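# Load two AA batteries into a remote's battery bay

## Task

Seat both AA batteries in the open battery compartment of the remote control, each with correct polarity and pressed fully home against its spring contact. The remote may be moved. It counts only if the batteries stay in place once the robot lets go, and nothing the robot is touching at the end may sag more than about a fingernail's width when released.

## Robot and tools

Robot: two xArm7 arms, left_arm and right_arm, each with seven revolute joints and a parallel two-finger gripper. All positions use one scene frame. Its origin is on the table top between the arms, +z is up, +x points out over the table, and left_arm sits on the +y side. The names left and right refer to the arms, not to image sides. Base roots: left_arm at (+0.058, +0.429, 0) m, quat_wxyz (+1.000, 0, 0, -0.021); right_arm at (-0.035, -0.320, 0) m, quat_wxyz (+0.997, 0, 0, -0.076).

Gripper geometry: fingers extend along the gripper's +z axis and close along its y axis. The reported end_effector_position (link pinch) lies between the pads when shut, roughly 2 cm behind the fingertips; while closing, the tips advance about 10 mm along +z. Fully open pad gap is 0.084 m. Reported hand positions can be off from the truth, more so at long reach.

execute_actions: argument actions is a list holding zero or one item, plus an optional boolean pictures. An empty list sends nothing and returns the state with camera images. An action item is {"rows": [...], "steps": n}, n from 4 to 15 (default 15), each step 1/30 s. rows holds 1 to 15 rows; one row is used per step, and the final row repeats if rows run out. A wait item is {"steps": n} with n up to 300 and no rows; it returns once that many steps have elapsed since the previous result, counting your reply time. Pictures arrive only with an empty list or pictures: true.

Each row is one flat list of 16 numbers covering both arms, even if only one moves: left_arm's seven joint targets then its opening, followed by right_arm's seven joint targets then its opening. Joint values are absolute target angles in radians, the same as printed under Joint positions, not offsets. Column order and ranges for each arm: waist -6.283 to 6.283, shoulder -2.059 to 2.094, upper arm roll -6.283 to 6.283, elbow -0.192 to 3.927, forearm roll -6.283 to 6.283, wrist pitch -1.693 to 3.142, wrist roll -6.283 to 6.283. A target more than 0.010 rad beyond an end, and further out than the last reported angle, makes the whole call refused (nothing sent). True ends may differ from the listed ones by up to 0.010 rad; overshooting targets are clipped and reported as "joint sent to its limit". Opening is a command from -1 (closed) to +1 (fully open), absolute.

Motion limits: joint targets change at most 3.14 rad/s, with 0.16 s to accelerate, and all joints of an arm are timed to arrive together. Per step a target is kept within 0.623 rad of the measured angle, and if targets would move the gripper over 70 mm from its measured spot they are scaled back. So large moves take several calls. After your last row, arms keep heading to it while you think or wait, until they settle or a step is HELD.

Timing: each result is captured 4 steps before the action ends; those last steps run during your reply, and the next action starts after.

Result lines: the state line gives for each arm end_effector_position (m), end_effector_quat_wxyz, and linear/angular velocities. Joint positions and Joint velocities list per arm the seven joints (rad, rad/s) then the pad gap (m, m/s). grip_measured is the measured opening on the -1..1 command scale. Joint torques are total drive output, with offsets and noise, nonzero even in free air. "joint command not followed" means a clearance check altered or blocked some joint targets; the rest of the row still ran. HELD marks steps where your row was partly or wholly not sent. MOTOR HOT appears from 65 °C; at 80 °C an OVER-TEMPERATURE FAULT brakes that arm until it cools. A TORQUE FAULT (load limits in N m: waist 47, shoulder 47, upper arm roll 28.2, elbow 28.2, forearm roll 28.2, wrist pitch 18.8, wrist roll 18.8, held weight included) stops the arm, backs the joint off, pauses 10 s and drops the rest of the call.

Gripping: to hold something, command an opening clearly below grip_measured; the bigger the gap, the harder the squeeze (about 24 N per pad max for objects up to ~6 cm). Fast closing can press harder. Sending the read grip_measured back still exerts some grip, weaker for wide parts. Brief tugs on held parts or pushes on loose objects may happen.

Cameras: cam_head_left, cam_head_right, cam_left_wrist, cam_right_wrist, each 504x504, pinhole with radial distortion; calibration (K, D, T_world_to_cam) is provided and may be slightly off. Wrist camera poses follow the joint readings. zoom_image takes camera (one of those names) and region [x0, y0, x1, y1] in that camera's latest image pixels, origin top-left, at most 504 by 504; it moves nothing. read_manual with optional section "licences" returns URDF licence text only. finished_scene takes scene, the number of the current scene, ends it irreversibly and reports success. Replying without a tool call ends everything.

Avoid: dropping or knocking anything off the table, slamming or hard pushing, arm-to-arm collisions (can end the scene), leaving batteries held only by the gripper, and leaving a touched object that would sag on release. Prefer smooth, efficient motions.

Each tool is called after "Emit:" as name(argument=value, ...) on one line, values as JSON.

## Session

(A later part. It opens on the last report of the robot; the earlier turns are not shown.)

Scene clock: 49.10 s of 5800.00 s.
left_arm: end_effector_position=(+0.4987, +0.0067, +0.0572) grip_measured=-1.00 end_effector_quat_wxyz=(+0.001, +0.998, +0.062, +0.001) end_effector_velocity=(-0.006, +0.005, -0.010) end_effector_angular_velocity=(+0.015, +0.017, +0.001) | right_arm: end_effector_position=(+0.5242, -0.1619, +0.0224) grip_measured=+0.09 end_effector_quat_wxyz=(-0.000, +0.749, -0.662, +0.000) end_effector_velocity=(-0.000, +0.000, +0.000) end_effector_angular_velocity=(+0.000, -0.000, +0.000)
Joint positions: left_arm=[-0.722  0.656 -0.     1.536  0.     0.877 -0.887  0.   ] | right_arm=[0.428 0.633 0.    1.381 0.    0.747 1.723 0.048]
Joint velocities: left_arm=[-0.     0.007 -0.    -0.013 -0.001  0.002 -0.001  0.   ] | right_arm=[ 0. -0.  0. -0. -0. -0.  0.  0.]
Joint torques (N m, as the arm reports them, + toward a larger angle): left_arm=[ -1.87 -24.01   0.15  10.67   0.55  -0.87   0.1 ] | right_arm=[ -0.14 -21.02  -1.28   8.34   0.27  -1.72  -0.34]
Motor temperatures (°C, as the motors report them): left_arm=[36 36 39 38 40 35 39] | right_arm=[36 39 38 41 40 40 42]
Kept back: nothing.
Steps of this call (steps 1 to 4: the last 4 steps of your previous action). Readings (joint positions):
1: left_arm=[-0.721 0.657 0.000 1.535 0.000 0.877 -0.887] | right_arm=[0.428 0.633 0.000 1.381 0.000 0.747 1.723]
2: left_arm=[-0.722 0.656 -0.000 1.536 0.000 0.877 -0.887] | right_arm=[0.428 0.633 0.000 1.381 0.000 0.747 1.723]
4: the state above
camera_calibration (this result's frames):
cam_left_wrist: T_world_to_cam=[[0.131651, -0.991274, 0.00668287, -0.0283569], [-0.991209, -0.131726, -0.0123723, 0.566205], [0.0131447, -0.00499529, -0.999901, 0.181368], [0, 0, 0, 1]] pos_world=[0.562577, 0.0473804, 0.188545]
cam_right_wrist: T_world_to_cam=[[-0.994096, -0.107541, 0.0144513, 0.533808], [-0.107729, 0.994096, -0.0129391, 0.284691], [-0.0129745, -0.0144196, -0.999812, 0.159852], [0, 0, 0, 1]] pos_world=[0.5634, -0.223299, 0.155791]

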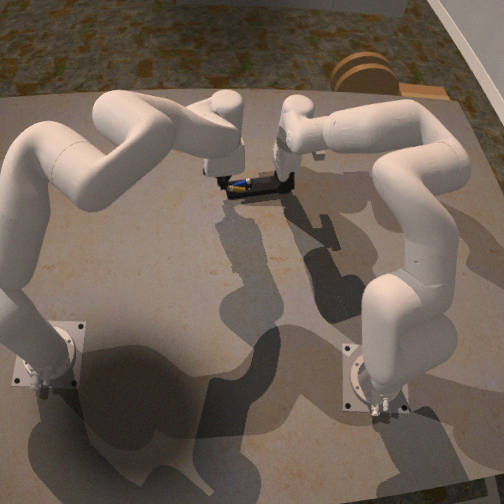

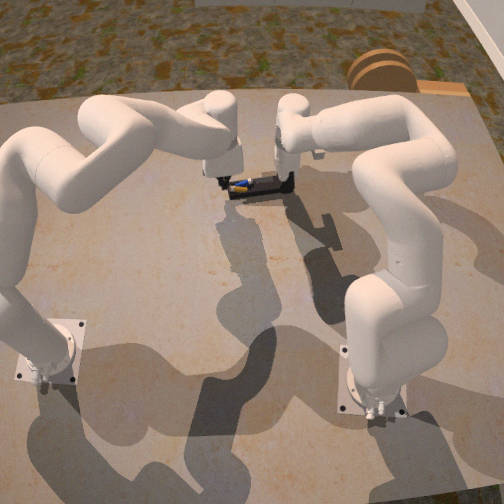

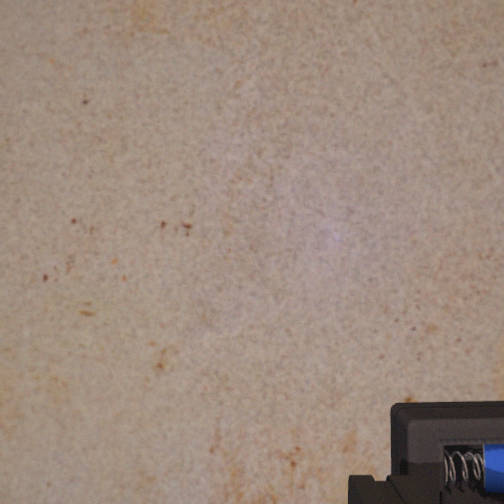

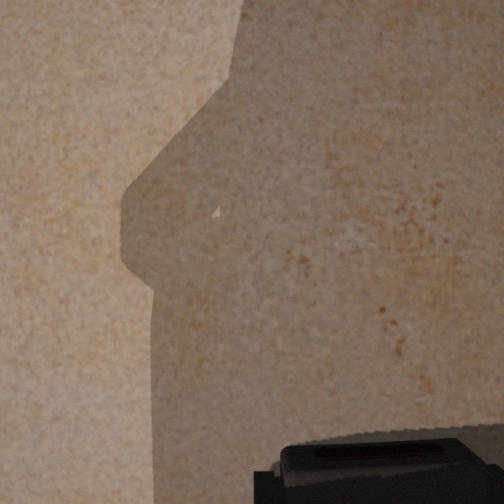

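Emit:
execute_actions(actions=[{"rows":[[-0.7246,0.6652,0,1.5473,0,0.8823,-0.8899,-1, 0.4278,0.6332,0,1.3804,0,0.7472,1.7228,-0.6],[-0.7246,0.6652,0,1.5473,0,0.8823,-0.8899,-1, 0.4278,0.6332,0,1.3804,0,0.7472,1.7228,-0.6],[-0.7267,0.670,0,1.5557,0,0.8855,-0.892,-1, 0.4278,0.6332,0,1.3804,0,0.7472,1.7228,-0.6],[-0.7267,0.670,0,1.5557,0,0.8855,-0.892,-1, 0.4278,0.6332,0,1.3804,0,0.7472,1.7228,-0.6],[-0.7288,0.6755,0,1.5640,0,0.8885,-0.8941,-1, 0.4278,0.6332,0,1.3804,0,0.7472,1.7228,-0.6]],"steps":14}])

Emit:
execute_actions(actions=[])

Emit:
zoom_image(camera="cam_head_left", region=[210, 165, 260, 205])

Emit:
zoom_image(camera="cam_head_right", region=[210, 165, 260, 205])

Scene clock: 52.23 s of 5800.00 s.
left_arm: end_effector_position=(+0.4984, -0.0001, +0.0553) grip_measured=-1.00 end_effector_quat_wxyz=(+0.000, +0.998, +0.061, -0.000) end_effector_velocity=(+0.004, +0.005, -0.000) end_effector_angular_velocity=(+0.005, -0.001, +0.013) | right_arm: end_effector_position=(+0.5241, -0.1620, +0.0221) grip_measured=+0.09 end_effector_quat_wxyz=(-0.000, +0.749, -0.662, +0.000) end_effector_velocity=(+0.000, -0.000, +0.000) end_effector_angular_velocity=(-0.000, -0.000, +0.000)
Joint positions: left_arm=[-0.729  0.676 -0.001  1.564 -0.     0.888 -0.894  0.   ] | right_arm=[0.428 0.633 0.    1.38  0.    0.747 1.723 0.048]
Joint velocities: left_arm=[ 0.004 -0.     0.008  0.    -0.001  0.003 -0.003  0.   ] | right_arm=[ 0.  0. -0.  0. -0. -0.  0.  0.]
Joint torques (N m, as the arm reports them, + toward a larger angle): left_arm=[ -1.37 -24.77   0.49  10.99   0.71  -0.99   0.08] | right_arm=[ -0.51 -18.43  -1.6    7.24   0.29  -1.6   -0.28]
Motor temperatures (°C, as the motors report them): left_arm=[35 36 39 38 40 35 39] | right_arm=[36 39 38 41 40 40 42]
Steps of this call (steps 1 to 15: the robot went on to your last target; steps 16 to 84: nothing new was sent; steps 85 to 94: the first 10 steps of this action). Readings (joint positions):
85: left_arm=[-0.722 0.658 0.000 1.535 -0.000 0.878 -0.887] | right_arm=[0.428 0.633 0.000 1.380 0.000 0.747 1.723]
86: left_arm=[-0.722 0.660 0.000 1.540 0.000 0.880 -0.888] | right_arm=[0.428 0.633 0.000 1.380 0.000 0.747 1.723]
88: left_arm=[-0.725 0.666 0.000 1.550 0.000 0.883 -0.891] | right_arm=[0.428 0.633 0.000 1.380 0.000 0.747 1.723]
92: left_arm=[-0.729 0.675 -0.001 1.563 -0.000 0.888 -0.894] | right_arm=[0.428 0.633 0.000 1.380 0.000 0.747 1.723]
94: the state above

Scene clock: 52.37 s of 5800.00 s.
left_arm: end_effector_position=(+0.4992, +0.0005, +0.0556) grip_measured=-1.00 end_effector_quat_wxyz=(-0.000, +0.998, +0.062, +0.000) end_effector_velocity=(+0.002, +0.001, +0.000) end_effector_angular_velocity=(+0.001, -0.002, +0.001) | right_arm: end_effector_position=(+0.5241, -0.1620, +0.0221) grip_measured=+0.09 end_effector_quat_wxyz=(-0.000, +0.749, -0.662, +0.000) end_effector_velocity=(-0.000, -0.001, -0.001) end_effector_angular_velocity=(-0.001, +0.001, -0.000)
Joint positions: left_arm=[-0.729  0.675  0.     1.564  0.     0.888 -0.894  0.   ] | right_arm=[0.428 0.633 0.    1.38  0.    0.747 1.723 0.048]
Joint velocities: left_arm=[ 0.002 -0.001  0.001  0.     0.002 -0.     0.     0.   ] | right_arm=[-0.001  0.     0.    -0.001 -0.001 -0.     0.     0.   ]
Joint torques (N m, as the arm reports them, + toward a larger angle): left_arm=[ -2.11 -24.41  -0.28  10.8    0.68  -0.85   0.1 ] | right_arm=[ -0.52 -18.35  -1.62   7.16   0.29  -1.61  -0.36]
Motor temperatures (°C, as the motors report them): left_arm=[35 36 39 38 40 35 39] | right_arm=[36 39 38 41 40 40 42]
Kept back: nothing.
Steps of this call (steps 1 to 4: the last 4 steps of your previous action). Readings (joint positions):
1: left_arm=[-0.729 0.676 -0.000 1.564 -0.000 0.888 -0.894] | right_arm=[0.428 0.633 0.000 1.380 0.000 0.747 1.723]
2: left_arm=[-0.729 0.676 0.000 1.564 0.000 0.888 -0.894] | right_arm=[0.428 0.633 0.000 1.380 0.000 0.747 1.723]
4: the state above
camera_calibration (this result's frames):
cam_left_wrist: T_world_to_cam=[[0.132185, -0.991214, 0.00460279, -0.0346371], [-0.991158, -0.132228, -0.0109979, 0.565735], [0.0115099, -0.00310834, -0.999929, 0.180479], [0, 0, 0, 1]] pos_world=[0.563234, 0.0410344, 0.186847]
cam_right_wrist: T_world_to_cam=[[-0.994093, -0.107493, 0.0149857, 0.533635], [-0.10769, 0.994099, -0.0130573, 0.284736], [-0.0134937, -0.014594, -0.999802, 0.159825], [0, 0, 0, 1]] pos_world=[0.563303, -0.223362, 0.155514]

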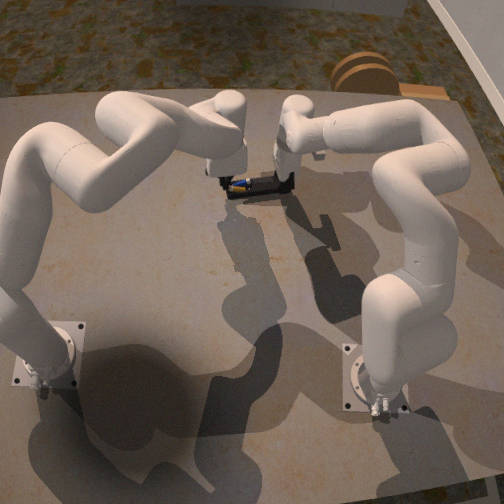

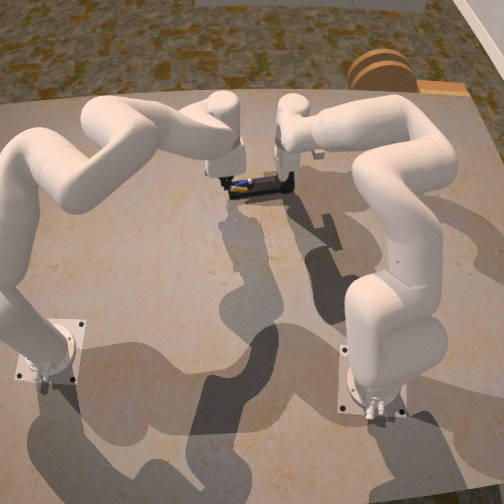

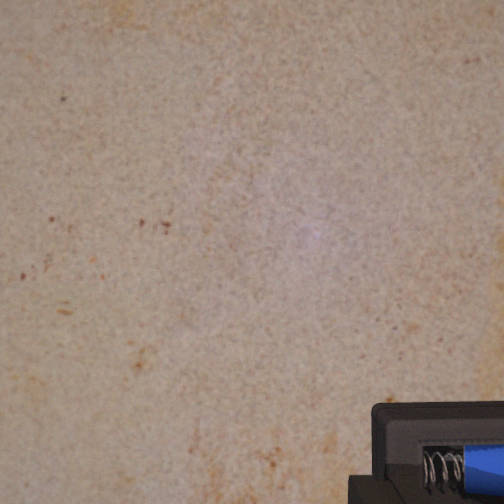

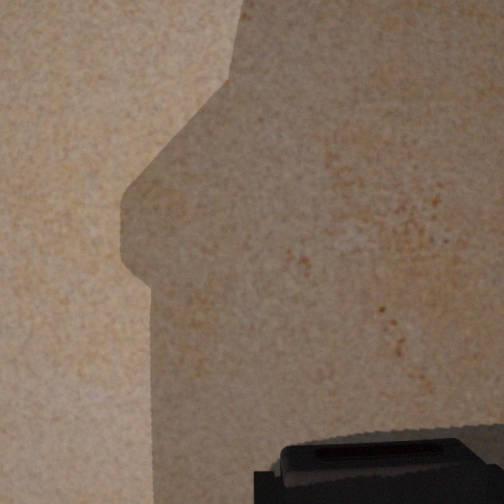

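Region (210, 165, 260, 205) of cam_head_left's 504x504 image, scaled by 10.080, with more detail than that image has; it fills the top 403 rows of this view, and the rest is white.

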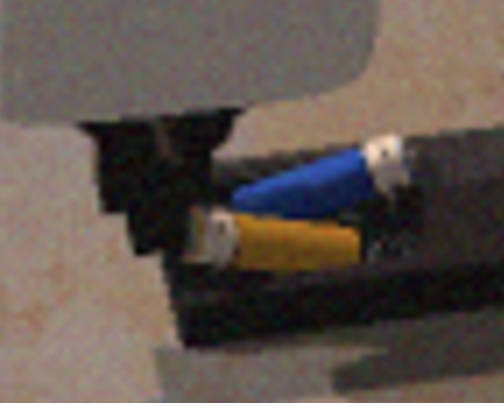

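Region (210, 165, 260, 205) of cam_head_right's 504x504 image, scaled by 10.080, with more detail than that image has; it fills the top 403 rows of this view, and the rest is white.

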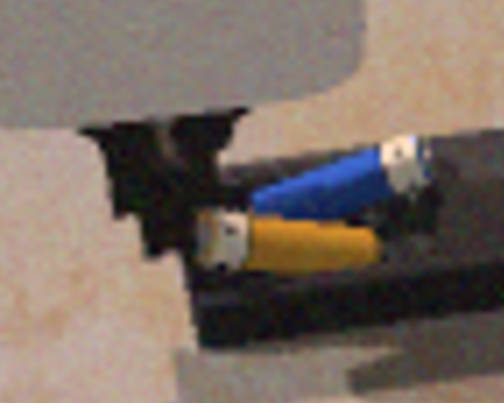

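Emit:
execute_actions(actions=[{"rows":[[-0.7298,0.6786,0,1.568,0,0.8894,-0.8951,-1, 0.4278,0.6332,0,1.3804,0,0.7472,1.7228,-0.6],[-0.7308,0.6818,0,1.5722,0,0.8904,-0.8961,-1, 0.4278,0.6332,0,1.3804,0,0.7472,1.7228,-0.6],[-0.7319,0.6849,0,1.5762,0,0.8913,-0.8972,-1, 0.4278,0.6332,0,1.3804,0,0.7472,1.7228,-0.6],[-0.7329,0.688,0,1.5803,0,0.8923,-0.8982,-1, 0.4278,0.6332,0,1.3804,0,0.7472,1.7228,-0.6],[-0.7339,0.6912,0,1.5844,0,0.8932,-0.8992,-1, 0.4278,0.6332,0,1.3804,0,0.7472,1.7228,-0.6]],"steps":12}])

Emit:
execute_actions(actions=[])

Emit:
zoom_image(camera="cam_head_right", region=[210, 165, 260, 205])

Scene clock: 52.83 s of 5800.00 s.
left_arm: end_effector_position=(+0.4990, -0.0047, +0.0532) grip_measured=-1.00 end_effector_quat_wxyz=(-0.000, +0.998, +0.061, -0.000) end_effector_velocity=(-0.004, -0.005, -0.003) end_effector_angular_velocity=(+0.003, +0.007, -0.004) | right_arm: end_effector_position=(+0.5241, -0.1620, +0.0221) grip_measured=+0.09 end_effector_quat_wxyz=(-0.000, +0.749, -0.662, +0.000) end_effector_velocity=(-0.000, -0.000, -0.000) end_effector_angular_velocity=(-0.000, +0.001, -0.001)
Joint positions: left_arm=[-0.734  0.691 -0.     1.584  0.     0.893 -0.899  0.   ] | right_arm=[0.428 0.633 0.    1.38  0.    0.747 1.723 0.048]
Joint velocities: left_arm=[-0.007  0.013 -0.003  0.012 -0.001  0.007 -0.005  0.   ] | right_arm=[-0.001  0.     0.    -0.001 -0.     0.     0.001 -0.   ]
Joint torques (N m, as the arm reports them, + toward a larger angle): left_arm=[ -0.85 -25.61   0.39  11.12   0.7   -1.01   0.15] | right_arm=[ -0.56 -18.31  -1.58   7.12   0.24  -1.59  -0.3 ]
Motor temperatures (°C, as the motors report them): left_arm=[35 36 39 38 40 35 39] | right_arm=[36 39 38 41 40 40 42]
Steps of this call (steps 1 to 6: the robot went on to your last target; steps 7 to 14: the first 8 steps of this action). Readings (joint positions):
7: left_arm=[-0.729 0.676 -0.000 1.564 -0.000 0.889 -0.894] | right_arm=[0.428 0.633 0.000 1.380 0.000 0.747 1.723]
8: left_arm=[-0.729 0.677 0.000 1.566 0.000 0.889 -0.895] | right_arm=[0.428 0.633 0.000 1.380 0.000 0.747 1.723]
10: left_arm=[-0.731 0.682 0.000 1.573 0.000 0.891 -0.896] | right_arm=[0.428 0.633 0.000 1.380 0.000 0.747 1.723]
14: the state above

Scene clock: 52.97 s of 5800.00 s.
left_arm: end_effector_position=(+0.4995, -0.0045, +0.0535) grip_measured=-1.00 end_effector_quat_wxyz=(-0.000, +0.998, +0.062, +0.000) end_effector_velocity=(+0.003, +0.004, -0.000) end_effector_angular_velocity=(+0.002, -0.002, +0.007) | right_arm: end_effector_position=(+0.5241, -0.1620, +0.0221) grip_measured=+0.09 end_effector_quat_wxyz=(-0.000, +0.749, -0.662, +0.000) end_effector_velocity=(+0.000, +0.001, +0.000) end_effector_angular_velocity=(+0.000, -0.002, +0.001)
Joint positions: left_arm=[-0.734  0.691  0.     1.584  0.     0.893 -0.899  0.   ] | right_arm=[0.428 0.633 0.    1.38  0.    0.747 1.723 0.048]
Joint velocities: left_arm=[ 0.004 -0.001  0.004 -0.001  0.    -0.001 -0.     0.   ] | right_arm=[ 0.001 -0.    -0.     0.001 -0.    -0.     0.     0.   ]
Joint torques (N m, as the arm reports them, + toward a larger angle): left_arm=[ -2.81 -24.67  -0.39  11.04   0.7   -0.96   0.  ] | right_arm=[ -0.59 -18.46  -1.62   7.06   0.23  -1.55  -0.32]
Motor temperatures (°C, as the motors report them): left_arm=[35 36 39 38 40 35 39] | right_arm=[36 39 38 41 40 40 42]
Kept back: nothing.
Steps of this call (steps 1 to 4: the last 4 steps of your previous action). Readings (joint positions):
1: left_arm=[-0.734 0.691 -0.000 1.584 0.000 0.893 -0.899] | right_arm=[0.428 0.633 0.000 1.380 0.000 0.747 1.723]
2: left_arm=[-0.734 0.691 -0.000 1.584 0.000 0.893 -0.899] | right_arm=[0.428 0.633 0.000 1.380 0.000 0.747 1.723]
4: the state above
camera_calibration (this result's frames):
cam_left_wrist: T_world_to_cam=[[0.131926, -0.991249, 0.00456218, -0.0394894], [-0.991194, -0.131969, -0.01087, 0.565431], [0.011377, -0.00308796, -0.999931, 0.178438], [0, 0, 0, 1]] pos_world=[0.563632, 0.0360266, 0.184752]
cam_right_wrist: T_world_to_cam=[[-0.994093, -0.10749, 0.0150118, 0.533626], [-0.107688, 0.994099, -0.0130631, 0.284739], [-0.0135191, -0.0146025, -0.999802, 0.159824], [0, 0, 0, 1]] pos_world=[0.563298, -0.223365, 0.155501]

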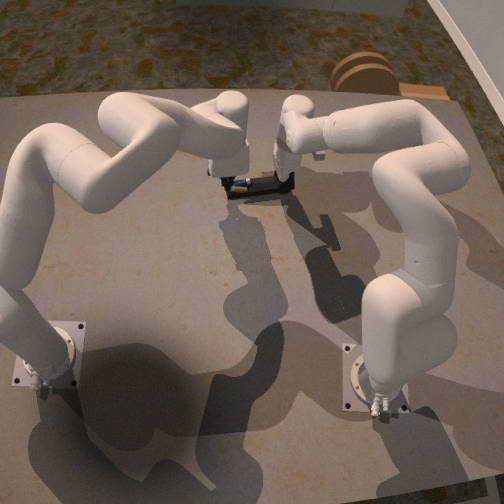

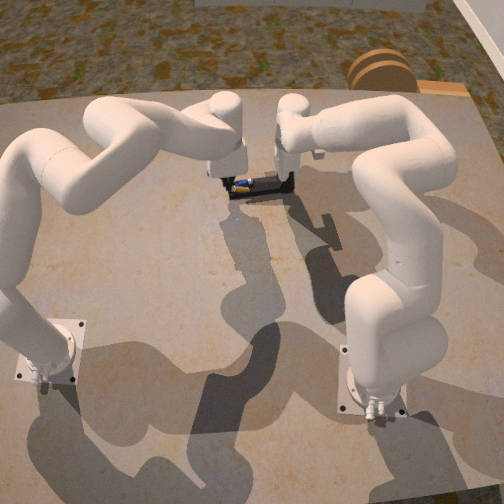

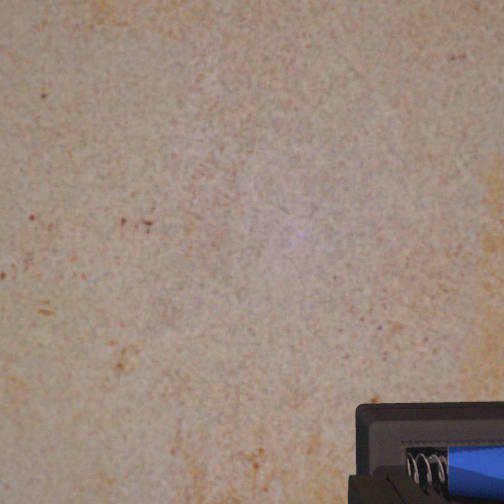

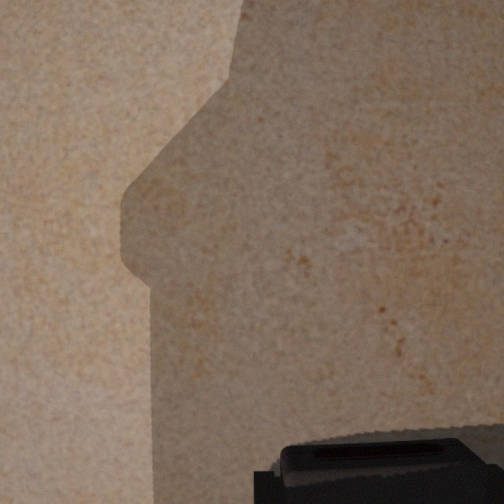

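Region (210, 165, 260, 205) of cam_head_right's 504x504 image, scaled by 10.080, with more detail than that image has; it fills the top 403 rows of this view, and the rest is white.

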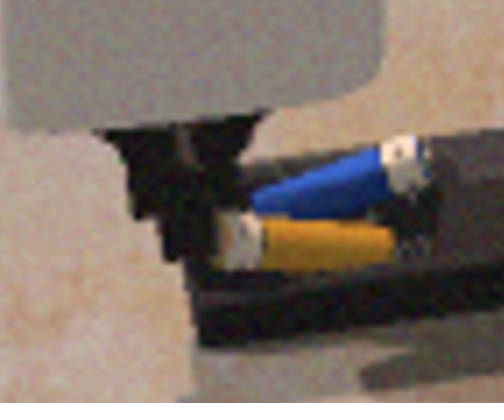

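Emit:
execute_actions(actions=[{"rows":[[-0.7351,0.6946,0,1.5889,0,0.8943,-0.9003,-1, 0.4278,0.6332,0,1.3804,0,0.7472,1.7228,-0.6],[-0.7362,0.6979,0,1.5934,0,0.8954,-0.9015,-1, 0.4278,0.6332,0,1.3804,0,0.7472,1.7228,-0.6],[-0.7373,0.7013,0,1.5978,0,0.8965,-0.9026,-1, 0.4278,0.6332,0,1.3804,0,0.7472,1.7228,-0.6],[-0.7385,0.7046,0,1.6023,0,0.8976,-0.9038,-1, 0.4278,0.6332,0,1.3804,0,0.7472,1.7228,-0.6],[-0.7396,0.708,0,1.6068,0,0.8987,-0.9049,-1, 0.4278,0.6332,0,1.3804,0,0.7472,1.7228,-0.6],[-0.7408,0.7115,0,1.6116,0,0.9001,-0.9061,-1, 0.4278,0.6332,0,1.3804,0,0.7472,1.7228,-0.6],[-0.742,0.715,0,1.6163,0,0.9015,-0.9074,-1, 0.4278,0.6332,0,1.3804,0,0.7472,1.7228,-0.6],[-0.7433,0.7184,0,1.6211,0,0.9029,-0.9086,-1, 0.4278,0.6332,0,1.3804,0,0.7472,1.7228,-0.6]],"steps":14}])

Emit:
execute_actions(actions=[])

Emit:
zoom_image(camera="cam_head_right", region=[210, 165, 260, 205])

Scene clock: 53.77 s of 5800.00 s.
left_arm: end_effector_position=(+0.5004, -0.0111, +0.0493) grip_measured=-1.00 end_effector_quat_wxyz=(-0.002, +0.998, +0.063, -0.001) end_effector_velocity=(-0.006, -0.009, -0.015) end_effector_angular_velocity=(+0.016, +0.017, -0.006) | right_arm: end_effector_position=(+0.5241, -0.1620, +0.0220) grip_measured=+0.09 end_effector_quat_wxyz=(+0.000, +0.749, -0.662, +0.000) end_effector_velocity=(-0.000, +0.000, -0.000) end_effector_angular_velocity=(+0.000, +0.000, -0.001)
Joint positions: left_arm=[-0.742  0.718  0.002  1.618  0.     0.904 -0.908  0.   ] | right_arm=[ 0.428  0.633 -0.     1.38  -0.     0.747  1.723  0.048]
Joint velocities: left_arm=[-0.015  0.048 -0.003  0.041  0.002  0.017 -0.012  0.   ] | right_arm=[-0.     0.     0.    -0.     0.    -0.     0.001  0.   ]
Joint torques (N m, as the arm reports them, + toward a larger angle): left_arm=[ -5.17 -27.16  -2.4   11.59  -0.03  -1.81   0.12] | right_arm=[ -0.66 -18.49  -1.58   7.07   0.46  -1.46  -0.2 ]
Motor temperatures (°C, as the motors report them): left_arm=[35 36 39 38 40 35 39] | right_arm=[36 39 38 41 40 40 42]
Steps of this call (steps 1 to 14: the robot went on to your last target; steps 15 to 24: the first 10 steps of this action). Readings (joint positions):
15: left_arm=[-0.734 0.691 0.000 1.585 0.000 0.893 -0.899] | right_arm=[0.428 0.633 0.000 1.380 0.000 0.747 1.723]
16: left_arm=[-0.734 0.693 0.000 1.587 0.000 0.894 -0.900] | right_arm=[0.428 0.633 0.000 1.380 0.000 0.747 1.723]
18: left_arm=[-0.736 0.698 0.001 1.594 0.000 0.896 -0.902] | right_arm=[0.428 0.633 0.000 1.380 -0.000 0.747 1.723]
22: left_arm=[-0.740 0.712 0.001 1.611 0.000 0.901 -0.906] | right_arm=[0.428 0.633 -0.000 1.380 -0.000 0.747 1.723]
24: the state above

Scene clock: 53.90 s of 5800.00 s.
left_arm: end_effector_position=(+0.5000, -0.0124, +0.0495) grip_measured=-1.00 end_effector_quat_wxyz=(-0.001, +0.998, +0.062, -0.001) end_effector_velocity=(+0.001, -0.013, +0.012) end_effector_angular_velocity=(-0.027, -0.015, -0.007) | right_arm: end_effector_position=(+0.5247, -0.1635, +0.0220) grip_measured=+0.09 end_effector_quat_wxyz=(-0.000, +0.749, -0.663, +0.001) end_effector_velocity=(+0.001, -0.003, -0.000) end_effector_angular_velocity=(+0.000, -0.000, -0.007)
Joint positions: left_arm=[-0.743  0.719  0.001  1.62   0.     0.904 -0.909  0.   ] | right_arm=[ 0.427  0.634 -0.002  1.381 -0.     0.746  1.723  0.048]
Joint velocities: left_arm=[-0.004 -0.008 -0.009  0.015 -0.003 -0.006 -0.002  0.   ] | right_arm=[-0.003  0.001 -0.002  0.001  0.002 -0.     0.001  0.   ]
Joint torques (N m, as the arm reports them, + toward a larger angle): left_arm=[ -4.61 -25.64  -1.99  11.86   0.13  -1.76   0.11] | right_arm=[  2.43 -18.99   0.94   6.7    0.62  -0.74  -0.24]
Motor temperatures (°C, as the motors report them): left_arm=[35 36 39 38 40 35 39] | right_arm=[36 39 38 41 40 40 42]
Kept back: nothing.
Steps of this call (steps 1 to 4: the last 4 steps of your previous action). Readings (joint positions):
1: left_arm=[-0.742 0.719 0.002 1.619 0.000 0.904 -0.908] | right_arm=[0.428 0.633 -0.000 1.380 -0.000 0.747 1.723]
2: left_arm=[-0.743 0.719 0.001 1.619 0.000 0.904 -0.908] | right_arm=[0.428 0.633 -0.001 1.381 -0.000 0.747 1.723]
4: the state above
camera_calibration (this result's frames):
cam_left_wrist: T_world_to_cam=[[0.132524, -0.991176, 0.00256879, -0.047614], [-0.991128, -0.132543, -0.00985137, 0.564723], [0.0101049, -0.00124046, -0.999948, 0.175072], [0, 0, 0, 1]] pos_world=[0.564254, 0.0278736, 0.180748]
cam_right_wrist: T_world_to_cam=[[-0.994332, -0.105371, 0.014148, 0.534624], [-0.105569, 0.994312, -0.014087, 0.285224], [-0.0125831, -0.0155008, -0.999801, 0.159117], [0, 0, 0, 1]] pos_world=[0.563707, -0.224801, 0.15554]

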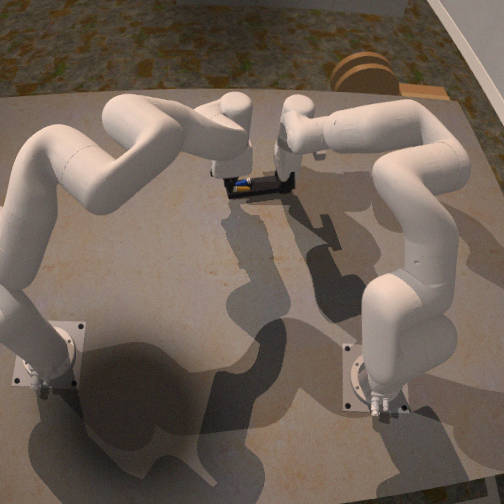

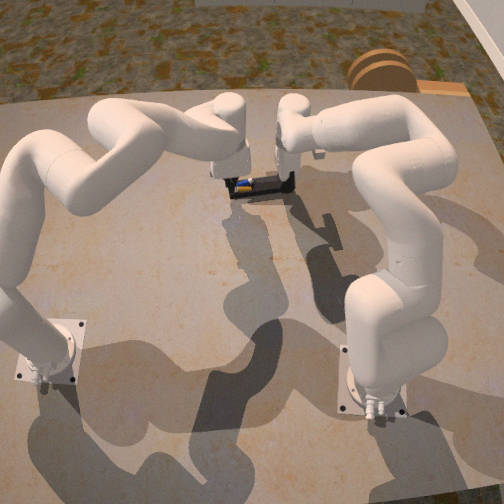

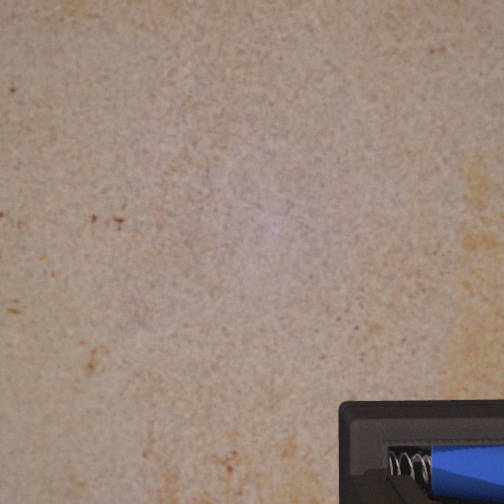

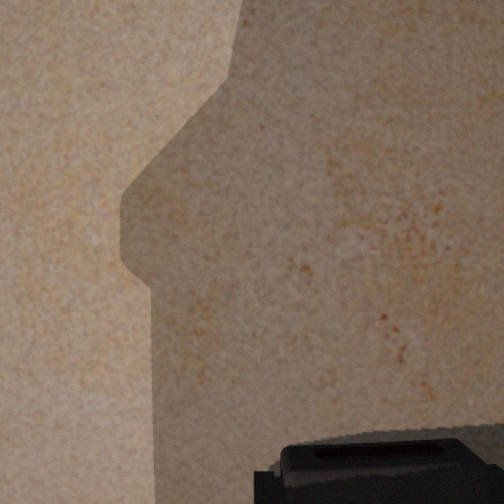

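Region (210, 165, 260, 205) of cam_head_right's 504x504 image, scaled by 10.080, with more detail than that image has; it fills the top 403 rows of this view, and the rest is white.

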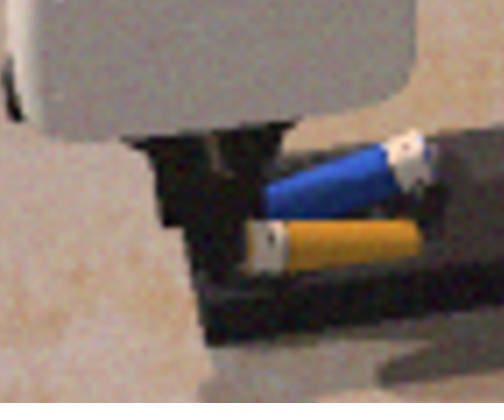

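Emit:
execute_actions(actions=[])

Scene clock: 54.57 s of 5800.00 s.
left_arm: end_effector_position=(+0.5000, -0.0133, +0.0502) grip_measured=-1.00 end_effector_quat_wxyz=(-0.000, +0.998, +0.062, -0.000) end_effector_velocity=(-0.001, -0.001, +0.000) end_effector_angular_velocity=(-0.001, -0.000, -0.001) | right_arm: end_effector_position=(+0.5244, -0.1630, +0.0220) grip_measured=+0.09 end_effector_quat_wxyz=(+0.000, +0.749, -0.663, +0.000) end_effector_velocity=(-0.001, +0.000, -0.000) end_effector_angular_velocity=(+0.001, +0.002, -0.001)
Joint positions: left_arm=[-0.743  0.718  0.     1.621  0.     0.903 -0.909  0.   ] | right_arm=[ 0.427  0.633 -0.001  1.381 -0.     0.747  1.723  0.048]
Joint velocities: left_arm=[-0.002  0.    -0.     0.001 -0.001 -0.001 -0.     0.   ] | right_arm=[-0.    -0.     0.001 -0.001  0.002  0.001 -0.    -0.   ]
Joint torques (N m, as the arm reports them, + toward a larger angle): left_arm=[ -5.51 -25.42  -2.5   12.17   0.03  -1.83   0.11] | right_arm=[  6.65 -19.82   5.36   6.3    1.25   0.33  -0.29]
Motor temperatures (°C, as the motors report them): left_arm=[36 36 39 38 40 35 39] | right_arm=[36 39 38 41 40 40 42]
Kept back: nothing.
Steps of this call (steps 1 to 15: the robot went on to your last target; steps 16 to 20: nothing new was sent). Readings (joint positions):
1: left_arm=[-0.743 0.719 0.000 1.620 0.000 0.903 -0.909] | right_arm=[0.427 0.634 -0.002 1.381 -0.000 0.746 1.723]
2: left_arm=[-0.743 0.718 0.000 1.621 0.000 0.903 -0.909] | right_arm=[0.427 0.634 -0.002 1.381 -0.000 0.746 1.723]
4: left_arm=[-0.743 0.718 0.000 1.621 0.000 0.903 -0.909] | right_arm=[0.427 0.634 -0.002 1.381 -0.000 0.747 1.723]
8: left_arm=[-0.743 0.718 0.000 1.621 0.000 0.903 -0.909] | right_arm=[0.427 0.634 -0.001 1.381 -0.000 0.747 1.723]
20: the state above
All arms were judged still, so your last target was given up. Only a new action makes them travel on or press farther. Fingers that are still opening or closing keep moving.
camera_calibration (this result's frames):
cam_left_wrist: T_world_to_cam=[[0.131784, -0.991268, 0.00446763, -0.0482406], [-0.991216, -0.131825, -0.0106746, 0.56469], [0.0111703, -0.00302165, -0.999933, 0.175221], [0, 0, 0, 1]] pos_world=[0.56413, 0.0271505, 0.181453]
cam_right_wrist: T_world_to_cam=[[-0.994254, -0.106039, 0.0146292, 0.534226], [-0.106241, 0.994245, -0.0137864, 0.285065], [-0.0130831, -0.0152614, -0.999798, 0.159426], [0, 0, 0, 1]] pos_world=[0.563528, -0.224343, 0.155508]

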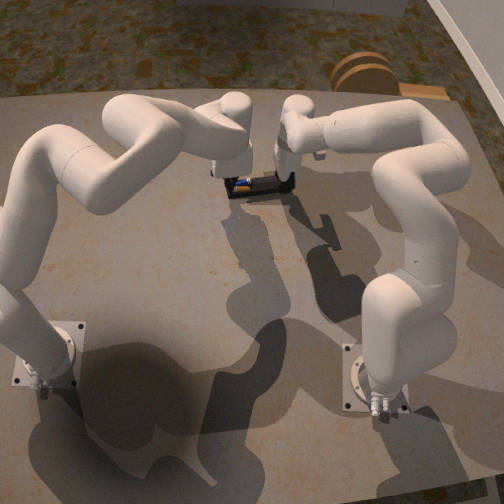

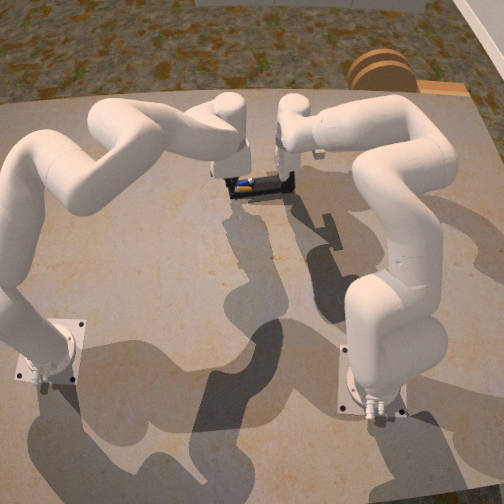

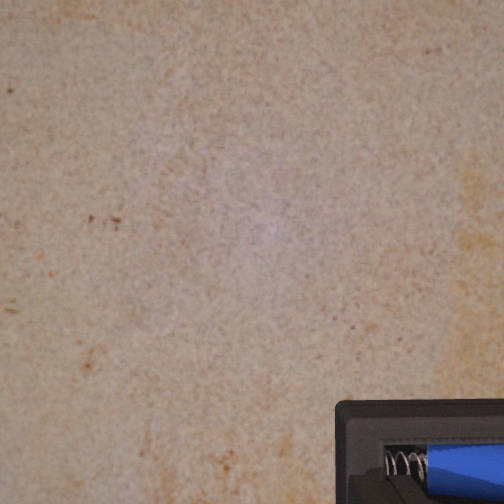

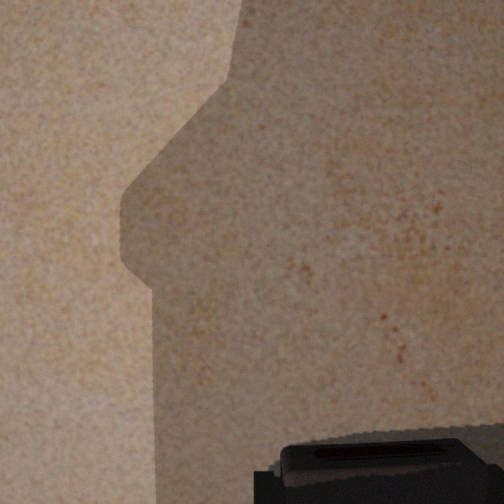

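Emit:
execute_actions(actions=[{"rows":[[-0.7433,0.7225,0,1.6201,0,0.8978,-0.9086,-1,0.4278,0.6332,0,1.3804,0,0.7472,1.7228,-0.6],[-0.7433,0.7258,0,1.6193,0,0.8937,-0.9086,-1,0.4278,0.6332,0,1.3804,0,0.7472,1.7228,-0.6],[-0.7433,0.729,0,1.6185,0,0.8896,-0.9086,-1,0.4278,0.6332,0,1.3804,0,0.7472,1.7228,-0.6],[-0.7433,0.7322,0,1.6177,0,0.8855,-0.9086,-1,0.4278,0.6332,0,1.3804,0,0.7472,1.7228,-0.6]],"steps":12}], pictures=true)

Emit:
zoom_image(camera="cam_head_left", region=[200,150,320,220])

Scene clock: 55.10 s of 5800.00 s.
left_arm: end_effector_position=(+0.5016, -0.0141, +0.0442) grip_measured=-1.00 end_effector_quat_wxyz=(+0.002, +0.998, +0.062, +0.002) end_effector_velocity=(+0.003, -0.002, +0.005) end_effector_angular_velocity=(-0.011, -0.012, -0.001) | right_arm: end_effector_position=(+0.5242, -0.1627, +0.0220) grip_measured=+0.09 end_effector_quat_wxyz=(+0.000, +0.749, -0.663, +0.000) end_effector_velocity=(+0.000, +0.000, +0.000) end_effector_angular_velocity=(+0.000, -0.000, -0.000)
Joint positions: left_arm=[-0.743  0.73   0.001  1.62   0.     0.885 -0.909  0.   ] | right_arm=[ 0.427  0.633 -0.001  1.38  -0.     0.747  1.723  0.048]
Joint velocities: left_arm=[ 0.002 -0.007 -0.001 -0.     0.001 -0.009  0.002  0.   ] | right_arm=[-0.    -0.     0.001  0.    -0.     0.     0.001  0.   ]
Joint torques (N m, as the arm reports them, + toward a larger angle): left_arm=[ -6.92 -20.46  -3.36   9.79  -0.01  -1.54   0.1 ] | right_arm=[  9.12 -19.85   7.73   6.34   1.5    0.17  -0.31]
Motor temperatures (°C, as the motors report them): left_arm=[36 36 39 38 40 35 39] | right_arm=[36 39 38 41 40 40 42]
Steps of this call (steps 1 to 8: nothing new was sent; steps 9 to 16: the first 8 steps of this action). Readings (joint positions):
9: left_arm=[-0.743 0.719 0.000 1.621 0.000 0.903 -0.909] | right_arm=[0.427 0.633 -0.001 1.380 -0.000 0.747 1.723]
10: left_arm=[-0.743 0.720 0.000 1.621 0.000 0.900 -0.909] | right_arm=[0.427 0.633 -0.001 1.380 -0.000 0.747 1.723]
12: left_arm=[-0.743 0.725 0.000 1.620 0.000 0.893 -0.909] | right_arm=[0.427 0.633 -0.001 1.380 -0.000 0.747 1.723]
16: the state above
camera_calibration (this result's frames):
cam_left_wrist: T_world_to_cam=[[0.132424, -0.991154, 0.00883528, -0.0497605], [-0.991071, -0.132542, -0.0145523, 0.566181], [0.0155946, -0.00682932, -0.999855, 0.166991], [0, 0, 0, 1]] pos_world=[0.56511, 0.026863, 0.175646]
cam_right_wrist: T_world_to_cam=[[-0.994186, -0.106585, 0.0152611, 0.533829], [-0.106794, 0.994187, -0.0136486, 0.285034], [-0.0137177, -0.0151991, -0.99979, 0.159768], [0, 0, 0, 1]] pos_world=[0.563357, -0.224051, 0.155478]

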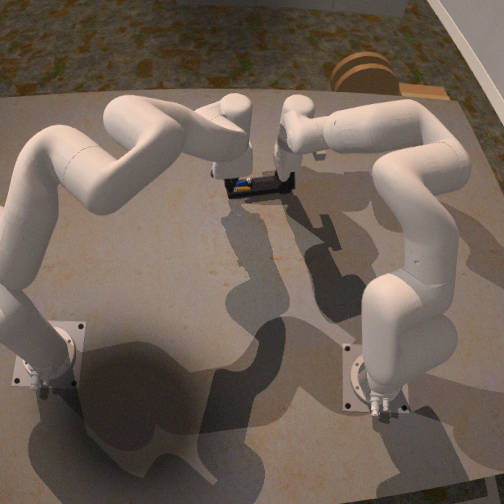

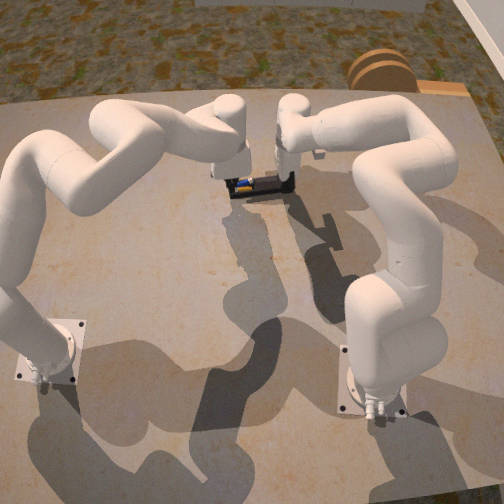

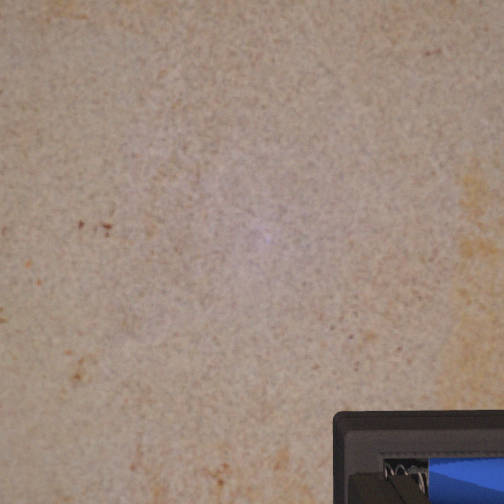

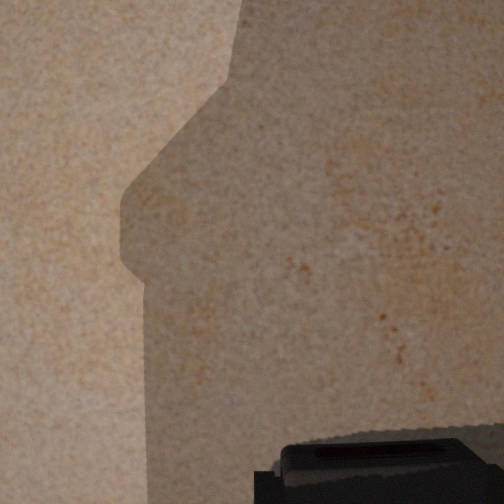

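Region (200, 150, 320, 220) of cam_head_left's 504x504 image, scaled by 4.200, with more detail than that image has; it fills the top 294 rows of this view, and the rest is white.

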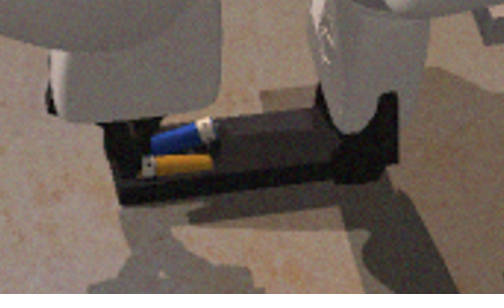

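Emit:
execute_actions(actions=[{"rows":[[-0.7402,0.7235,0,1.6053,0,0.8815,-0.9055,-1,0.4278,0.6332,0,1.3804,0,0.7472,1.7228,-0.6],[-0.7371,0.716,0,1.5926,0,0.8762,-0.9024,-1,0.4278,0.6332,0,1.3804,0,0.7472,1.7228,-0.6],[-0.734,0.7086,0,1.5799,0,0.871,-0.8993,-1,0.4278,0.6332,0,1.3804,0,0.7472,1.7228,-0.6],[-0.734,0.7086,0,1.5799,0,0.871,-0.8993,-1,0.4278,0.6332,0,1.3804,0,0.7472,1.7228,-0.6],[-0.7309,0.7012,0,1.5672,0,0.8657,-0.8962,-1,0.4278,0.6332,0,1.3804,0,0.7472,1.7228,-0.6],[-0.7278,0.6937,0,1.5545,0,0.8605,-0.8931,-1,0.4278,0.6332,0,1.3804,0,0.7472,1.7228,-0.6],[-0.7278,0.6937,0,1.5545,0,0.8605,-0.8931,-1,0.4278,0.6332,0,1.3804,0,0.7472,1.7228,-0.6],[-0.7278,0.68,0,1.558,0,0.878,-0.8931,-1,0.4278,0.6332,0,1.3804,0,0.7472,1.7228,-0.6],[-0.7278,0.66,0,1.563,0,0.903,-0.8931,-1,0.4278,0.6332,0,1.3804,0,0.7472,1.7228,-0.6],[-0.7278,0.6403,0,1.5682,0,0.9279,-0.8931,-1,0.4278,0.6332,0,1.3804,0,0.7472,1.7228,-0.6]],"steps":15}])

Emit:
execute_actions(actions=[{"steps":6}], pictures=true)

Emit:
zoom_image(camera="cam_head_left", region=[200,150,320,220])

Scene clock: 55.93 s of 5800.00 s.
left_arm: end_effector_position=(+0.4931, +0.0053, +0.0521) grip_measured=-1.00 end_effector_quat_wxyz=(-0.008, +0.998, +0.061, -0.008) end_effector_velocity=(-0.013, +0.056, +0.211) end_effector_angular_velocity=(+0.119, +0.092, +0.038) | right_arm: end_effector_position=(+0.5228, -0.1586, +0.0220) grip_measured=+0.09 end_effector_quat_wxyz=(-0.000, +0.751, -0.660, -0.001) end_effector_velocity=(+0.000, -0.002, -0.001) end_effector_angular_velocity=(-0.000, +0.001, -0.005)
Joint positions: left_arm=[-0.729  0.672 -0.001  1.553 -0.     0.903 -0.893  0.   ] | right_arm=[0.43  0.633 0.004 1.38  0.001 0.748 1.723 0.048]
Joint velocities: left_arm=[ 0.02  -0.395  0.03   0.031  0.004  0.575  0.003  0.   ] | right_arm=[-0.002  0.    -0.002 -0.001  0.002 -0.     0.     0.   ]
Joint torques (N m, as the arm reports them, + toward a larger angle): left_arm=[ -3.79 -32.75  -0.79  15.74   0.81  -1.79   0.28] | right_arm=[  1.88 -19.13   0.69   6.91   0.8   -0.87  -0.24]
Motor temperatures (°C, as the motors report them): left_arm=[36 36 40 38 40 35 39] | right_arm=[36 39 38 41 40 40 42]
Steps of this call (steps 1 to 4: the last 4 steps of your previous action; steps 5 to 14: the robot went on to your last target; steps 15 to 25: the first 11 steps of this action). Readings (joint positions):
15: left_arm=[-0.743 0.730 0.000 1.619 0.000 0.885 -0.908] | right_arm=[0.427 0.633 -0.001 1.380 -0.000 0.747 1.723]
16: left_arm=[-0.742 0.727 -0.000 1.614 0.000 0.882 -0.907] | right_arm=[0.427 0.633 -0.001 1.380 -0.000 0.747 1.723]
18: left_arm=[-0.738 0.716 -0.003 1.595 -0.001 0.873 -0.902] | right_arm=[0.428 0.633 0.000 1.380 0.000 0.748 1.723]
22: left_arm=[-0.731 0.696 -0.004 1.561 -0.001 0.861 -0.894] | right_arm=[0.430 0.633 0.004 1.380 0.000 0.748 1.723]
25: the state above

Scene clock: 56.13 s of 5800.00 s.
left_arm: end_effector_position=(+0.4983, +0.0010, +0.0761) grip_measured=-1.00 end_effector_quat_wxyz=(+0.000, +0.998, +0.061, +0.000) end_effector_velocity=(-0.025, +0.022, -0.051) end_effector_angular_velocity=(+0.079, +0.082, -0.003) | right_arm: end_effector_position=(+0.5230, -0.1590, +0.0220) grip_measured=+0.09 end_effector_quat_wxyz=(-0.000, +0.751, -0.661, -0.001) end_effector_velocity=(+0.001, -0.002, -0.000) end_effector_angular_velocity=(-0.001, -0.001, -0.004)
Joint positions: left_arm=[-0.728  0.64  -0.     1.569 -0.     0.928 -0.893  0.   ] | right_arm=[0.43  0.633 0.003 1.38  0.001 0.748 1.723 0.048]
Joint velocities: left_arm=[-0.002  0.047 -0.002 -0.053  0.001  0.014 -0.001  0.   ] | right_arm=[-0.002  0.    -0.002  0.     0.    -0.     0.001  0.   ]
Joint torques (N m, as the arm reports them, + toward a larger angle): left_arm=[ -1.52 -23.76   0.18  11.     0.73  -0.94   0.05] | right_arm=[ -1.59 -19.06  -2.69   7.06   0.28  -1.2   -0.22]
Motor temperatures (°C, as the motors report them): left_arm=[36 36 40 38 40 35 39] | right_arm=[36 39 38 41 40 40 42]
Kept back: nothing.
Steps of this call (steps 1 to 4: the last 4 steps of your previous action; steps 5 to 6: the robot went on to your last target). Readings (joint positions):
1: left_arm=[-0.728 0.659 -0.000 1.556 -0.000 0.918 -0.893] | right_arm=[0.430 0.633 0.004 1.380 0.001 0.748 1.723]
2: left_arm=[-0.728 0.648 0.000 1.562 -0.000 0.924 -0.893] | right_arm=[0.430 0.633 0.004 1.380 0.001 0.748 1.723]
4: left_arm=[-0.728 0.639 -0.000 1.570 -0.000 0.927 -0.893] | right_arm=[0.430 0.633 0.003 1.380 0.001 0.748 1.723]
6: the state above
camera_calibration (this result's frames):
cam_left_wrist: T_world_to_cam=[[0.130945, -0.991375, 0.00545632, -0.0336509], [-0.991322, -0.130998, -0.0109985, 0.56526], [0.0116184, -0.00396877, -0.999925, 0.201017], [0, 0, 0, 1]] pos_world=[0.562425, 0.0414851, 0.207402]
cam_right_wrist: T_world_to_cam=[[-0.993624, -0.111603, 0.015985, 0.531967], [-0.111784, 0.993673, -0.0108653, 0.283681], [-0.0146713, -0.0125828, -0.999813, 0.160713], [0, 0, 0, 1]] pos_world=[0.562644, -0.220494, 0.155262]

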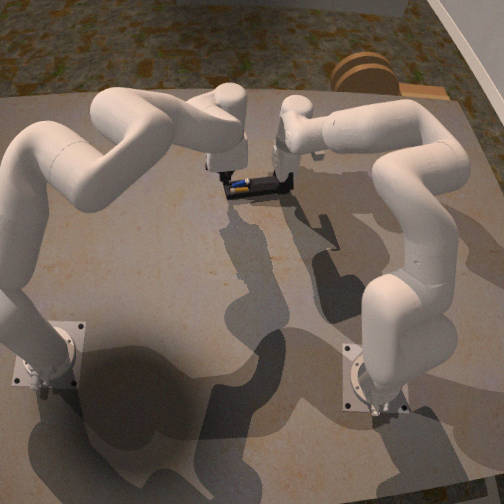

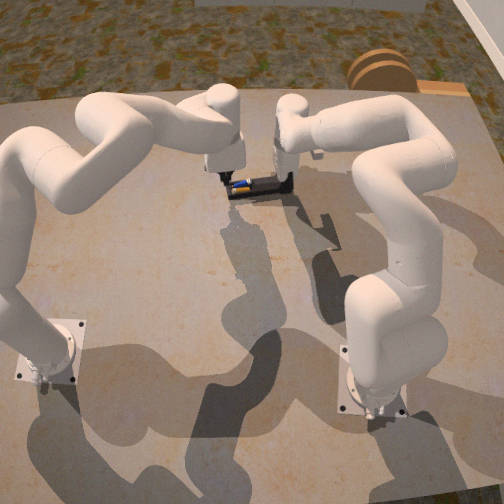

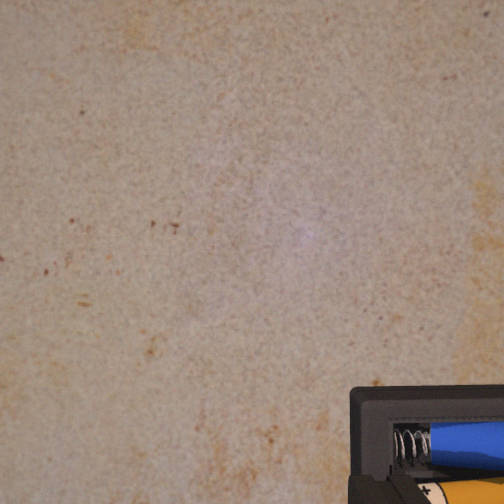

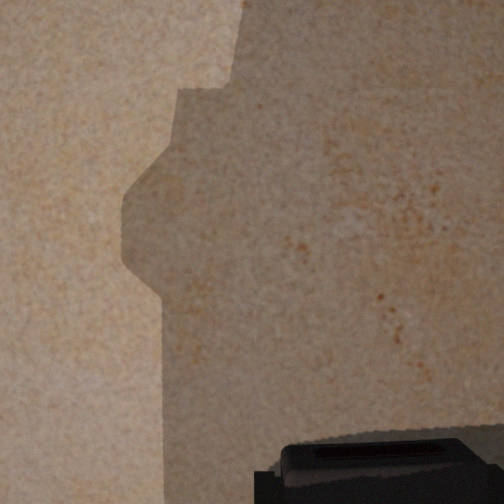

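Region (200, 150, 320, 220) of cam_head_left's 504x504 image, scaled by 4.200, with more detail than that image has; it fills the top 294 rows of this view, and the rest is white.

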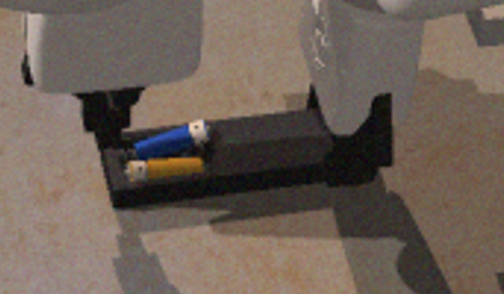

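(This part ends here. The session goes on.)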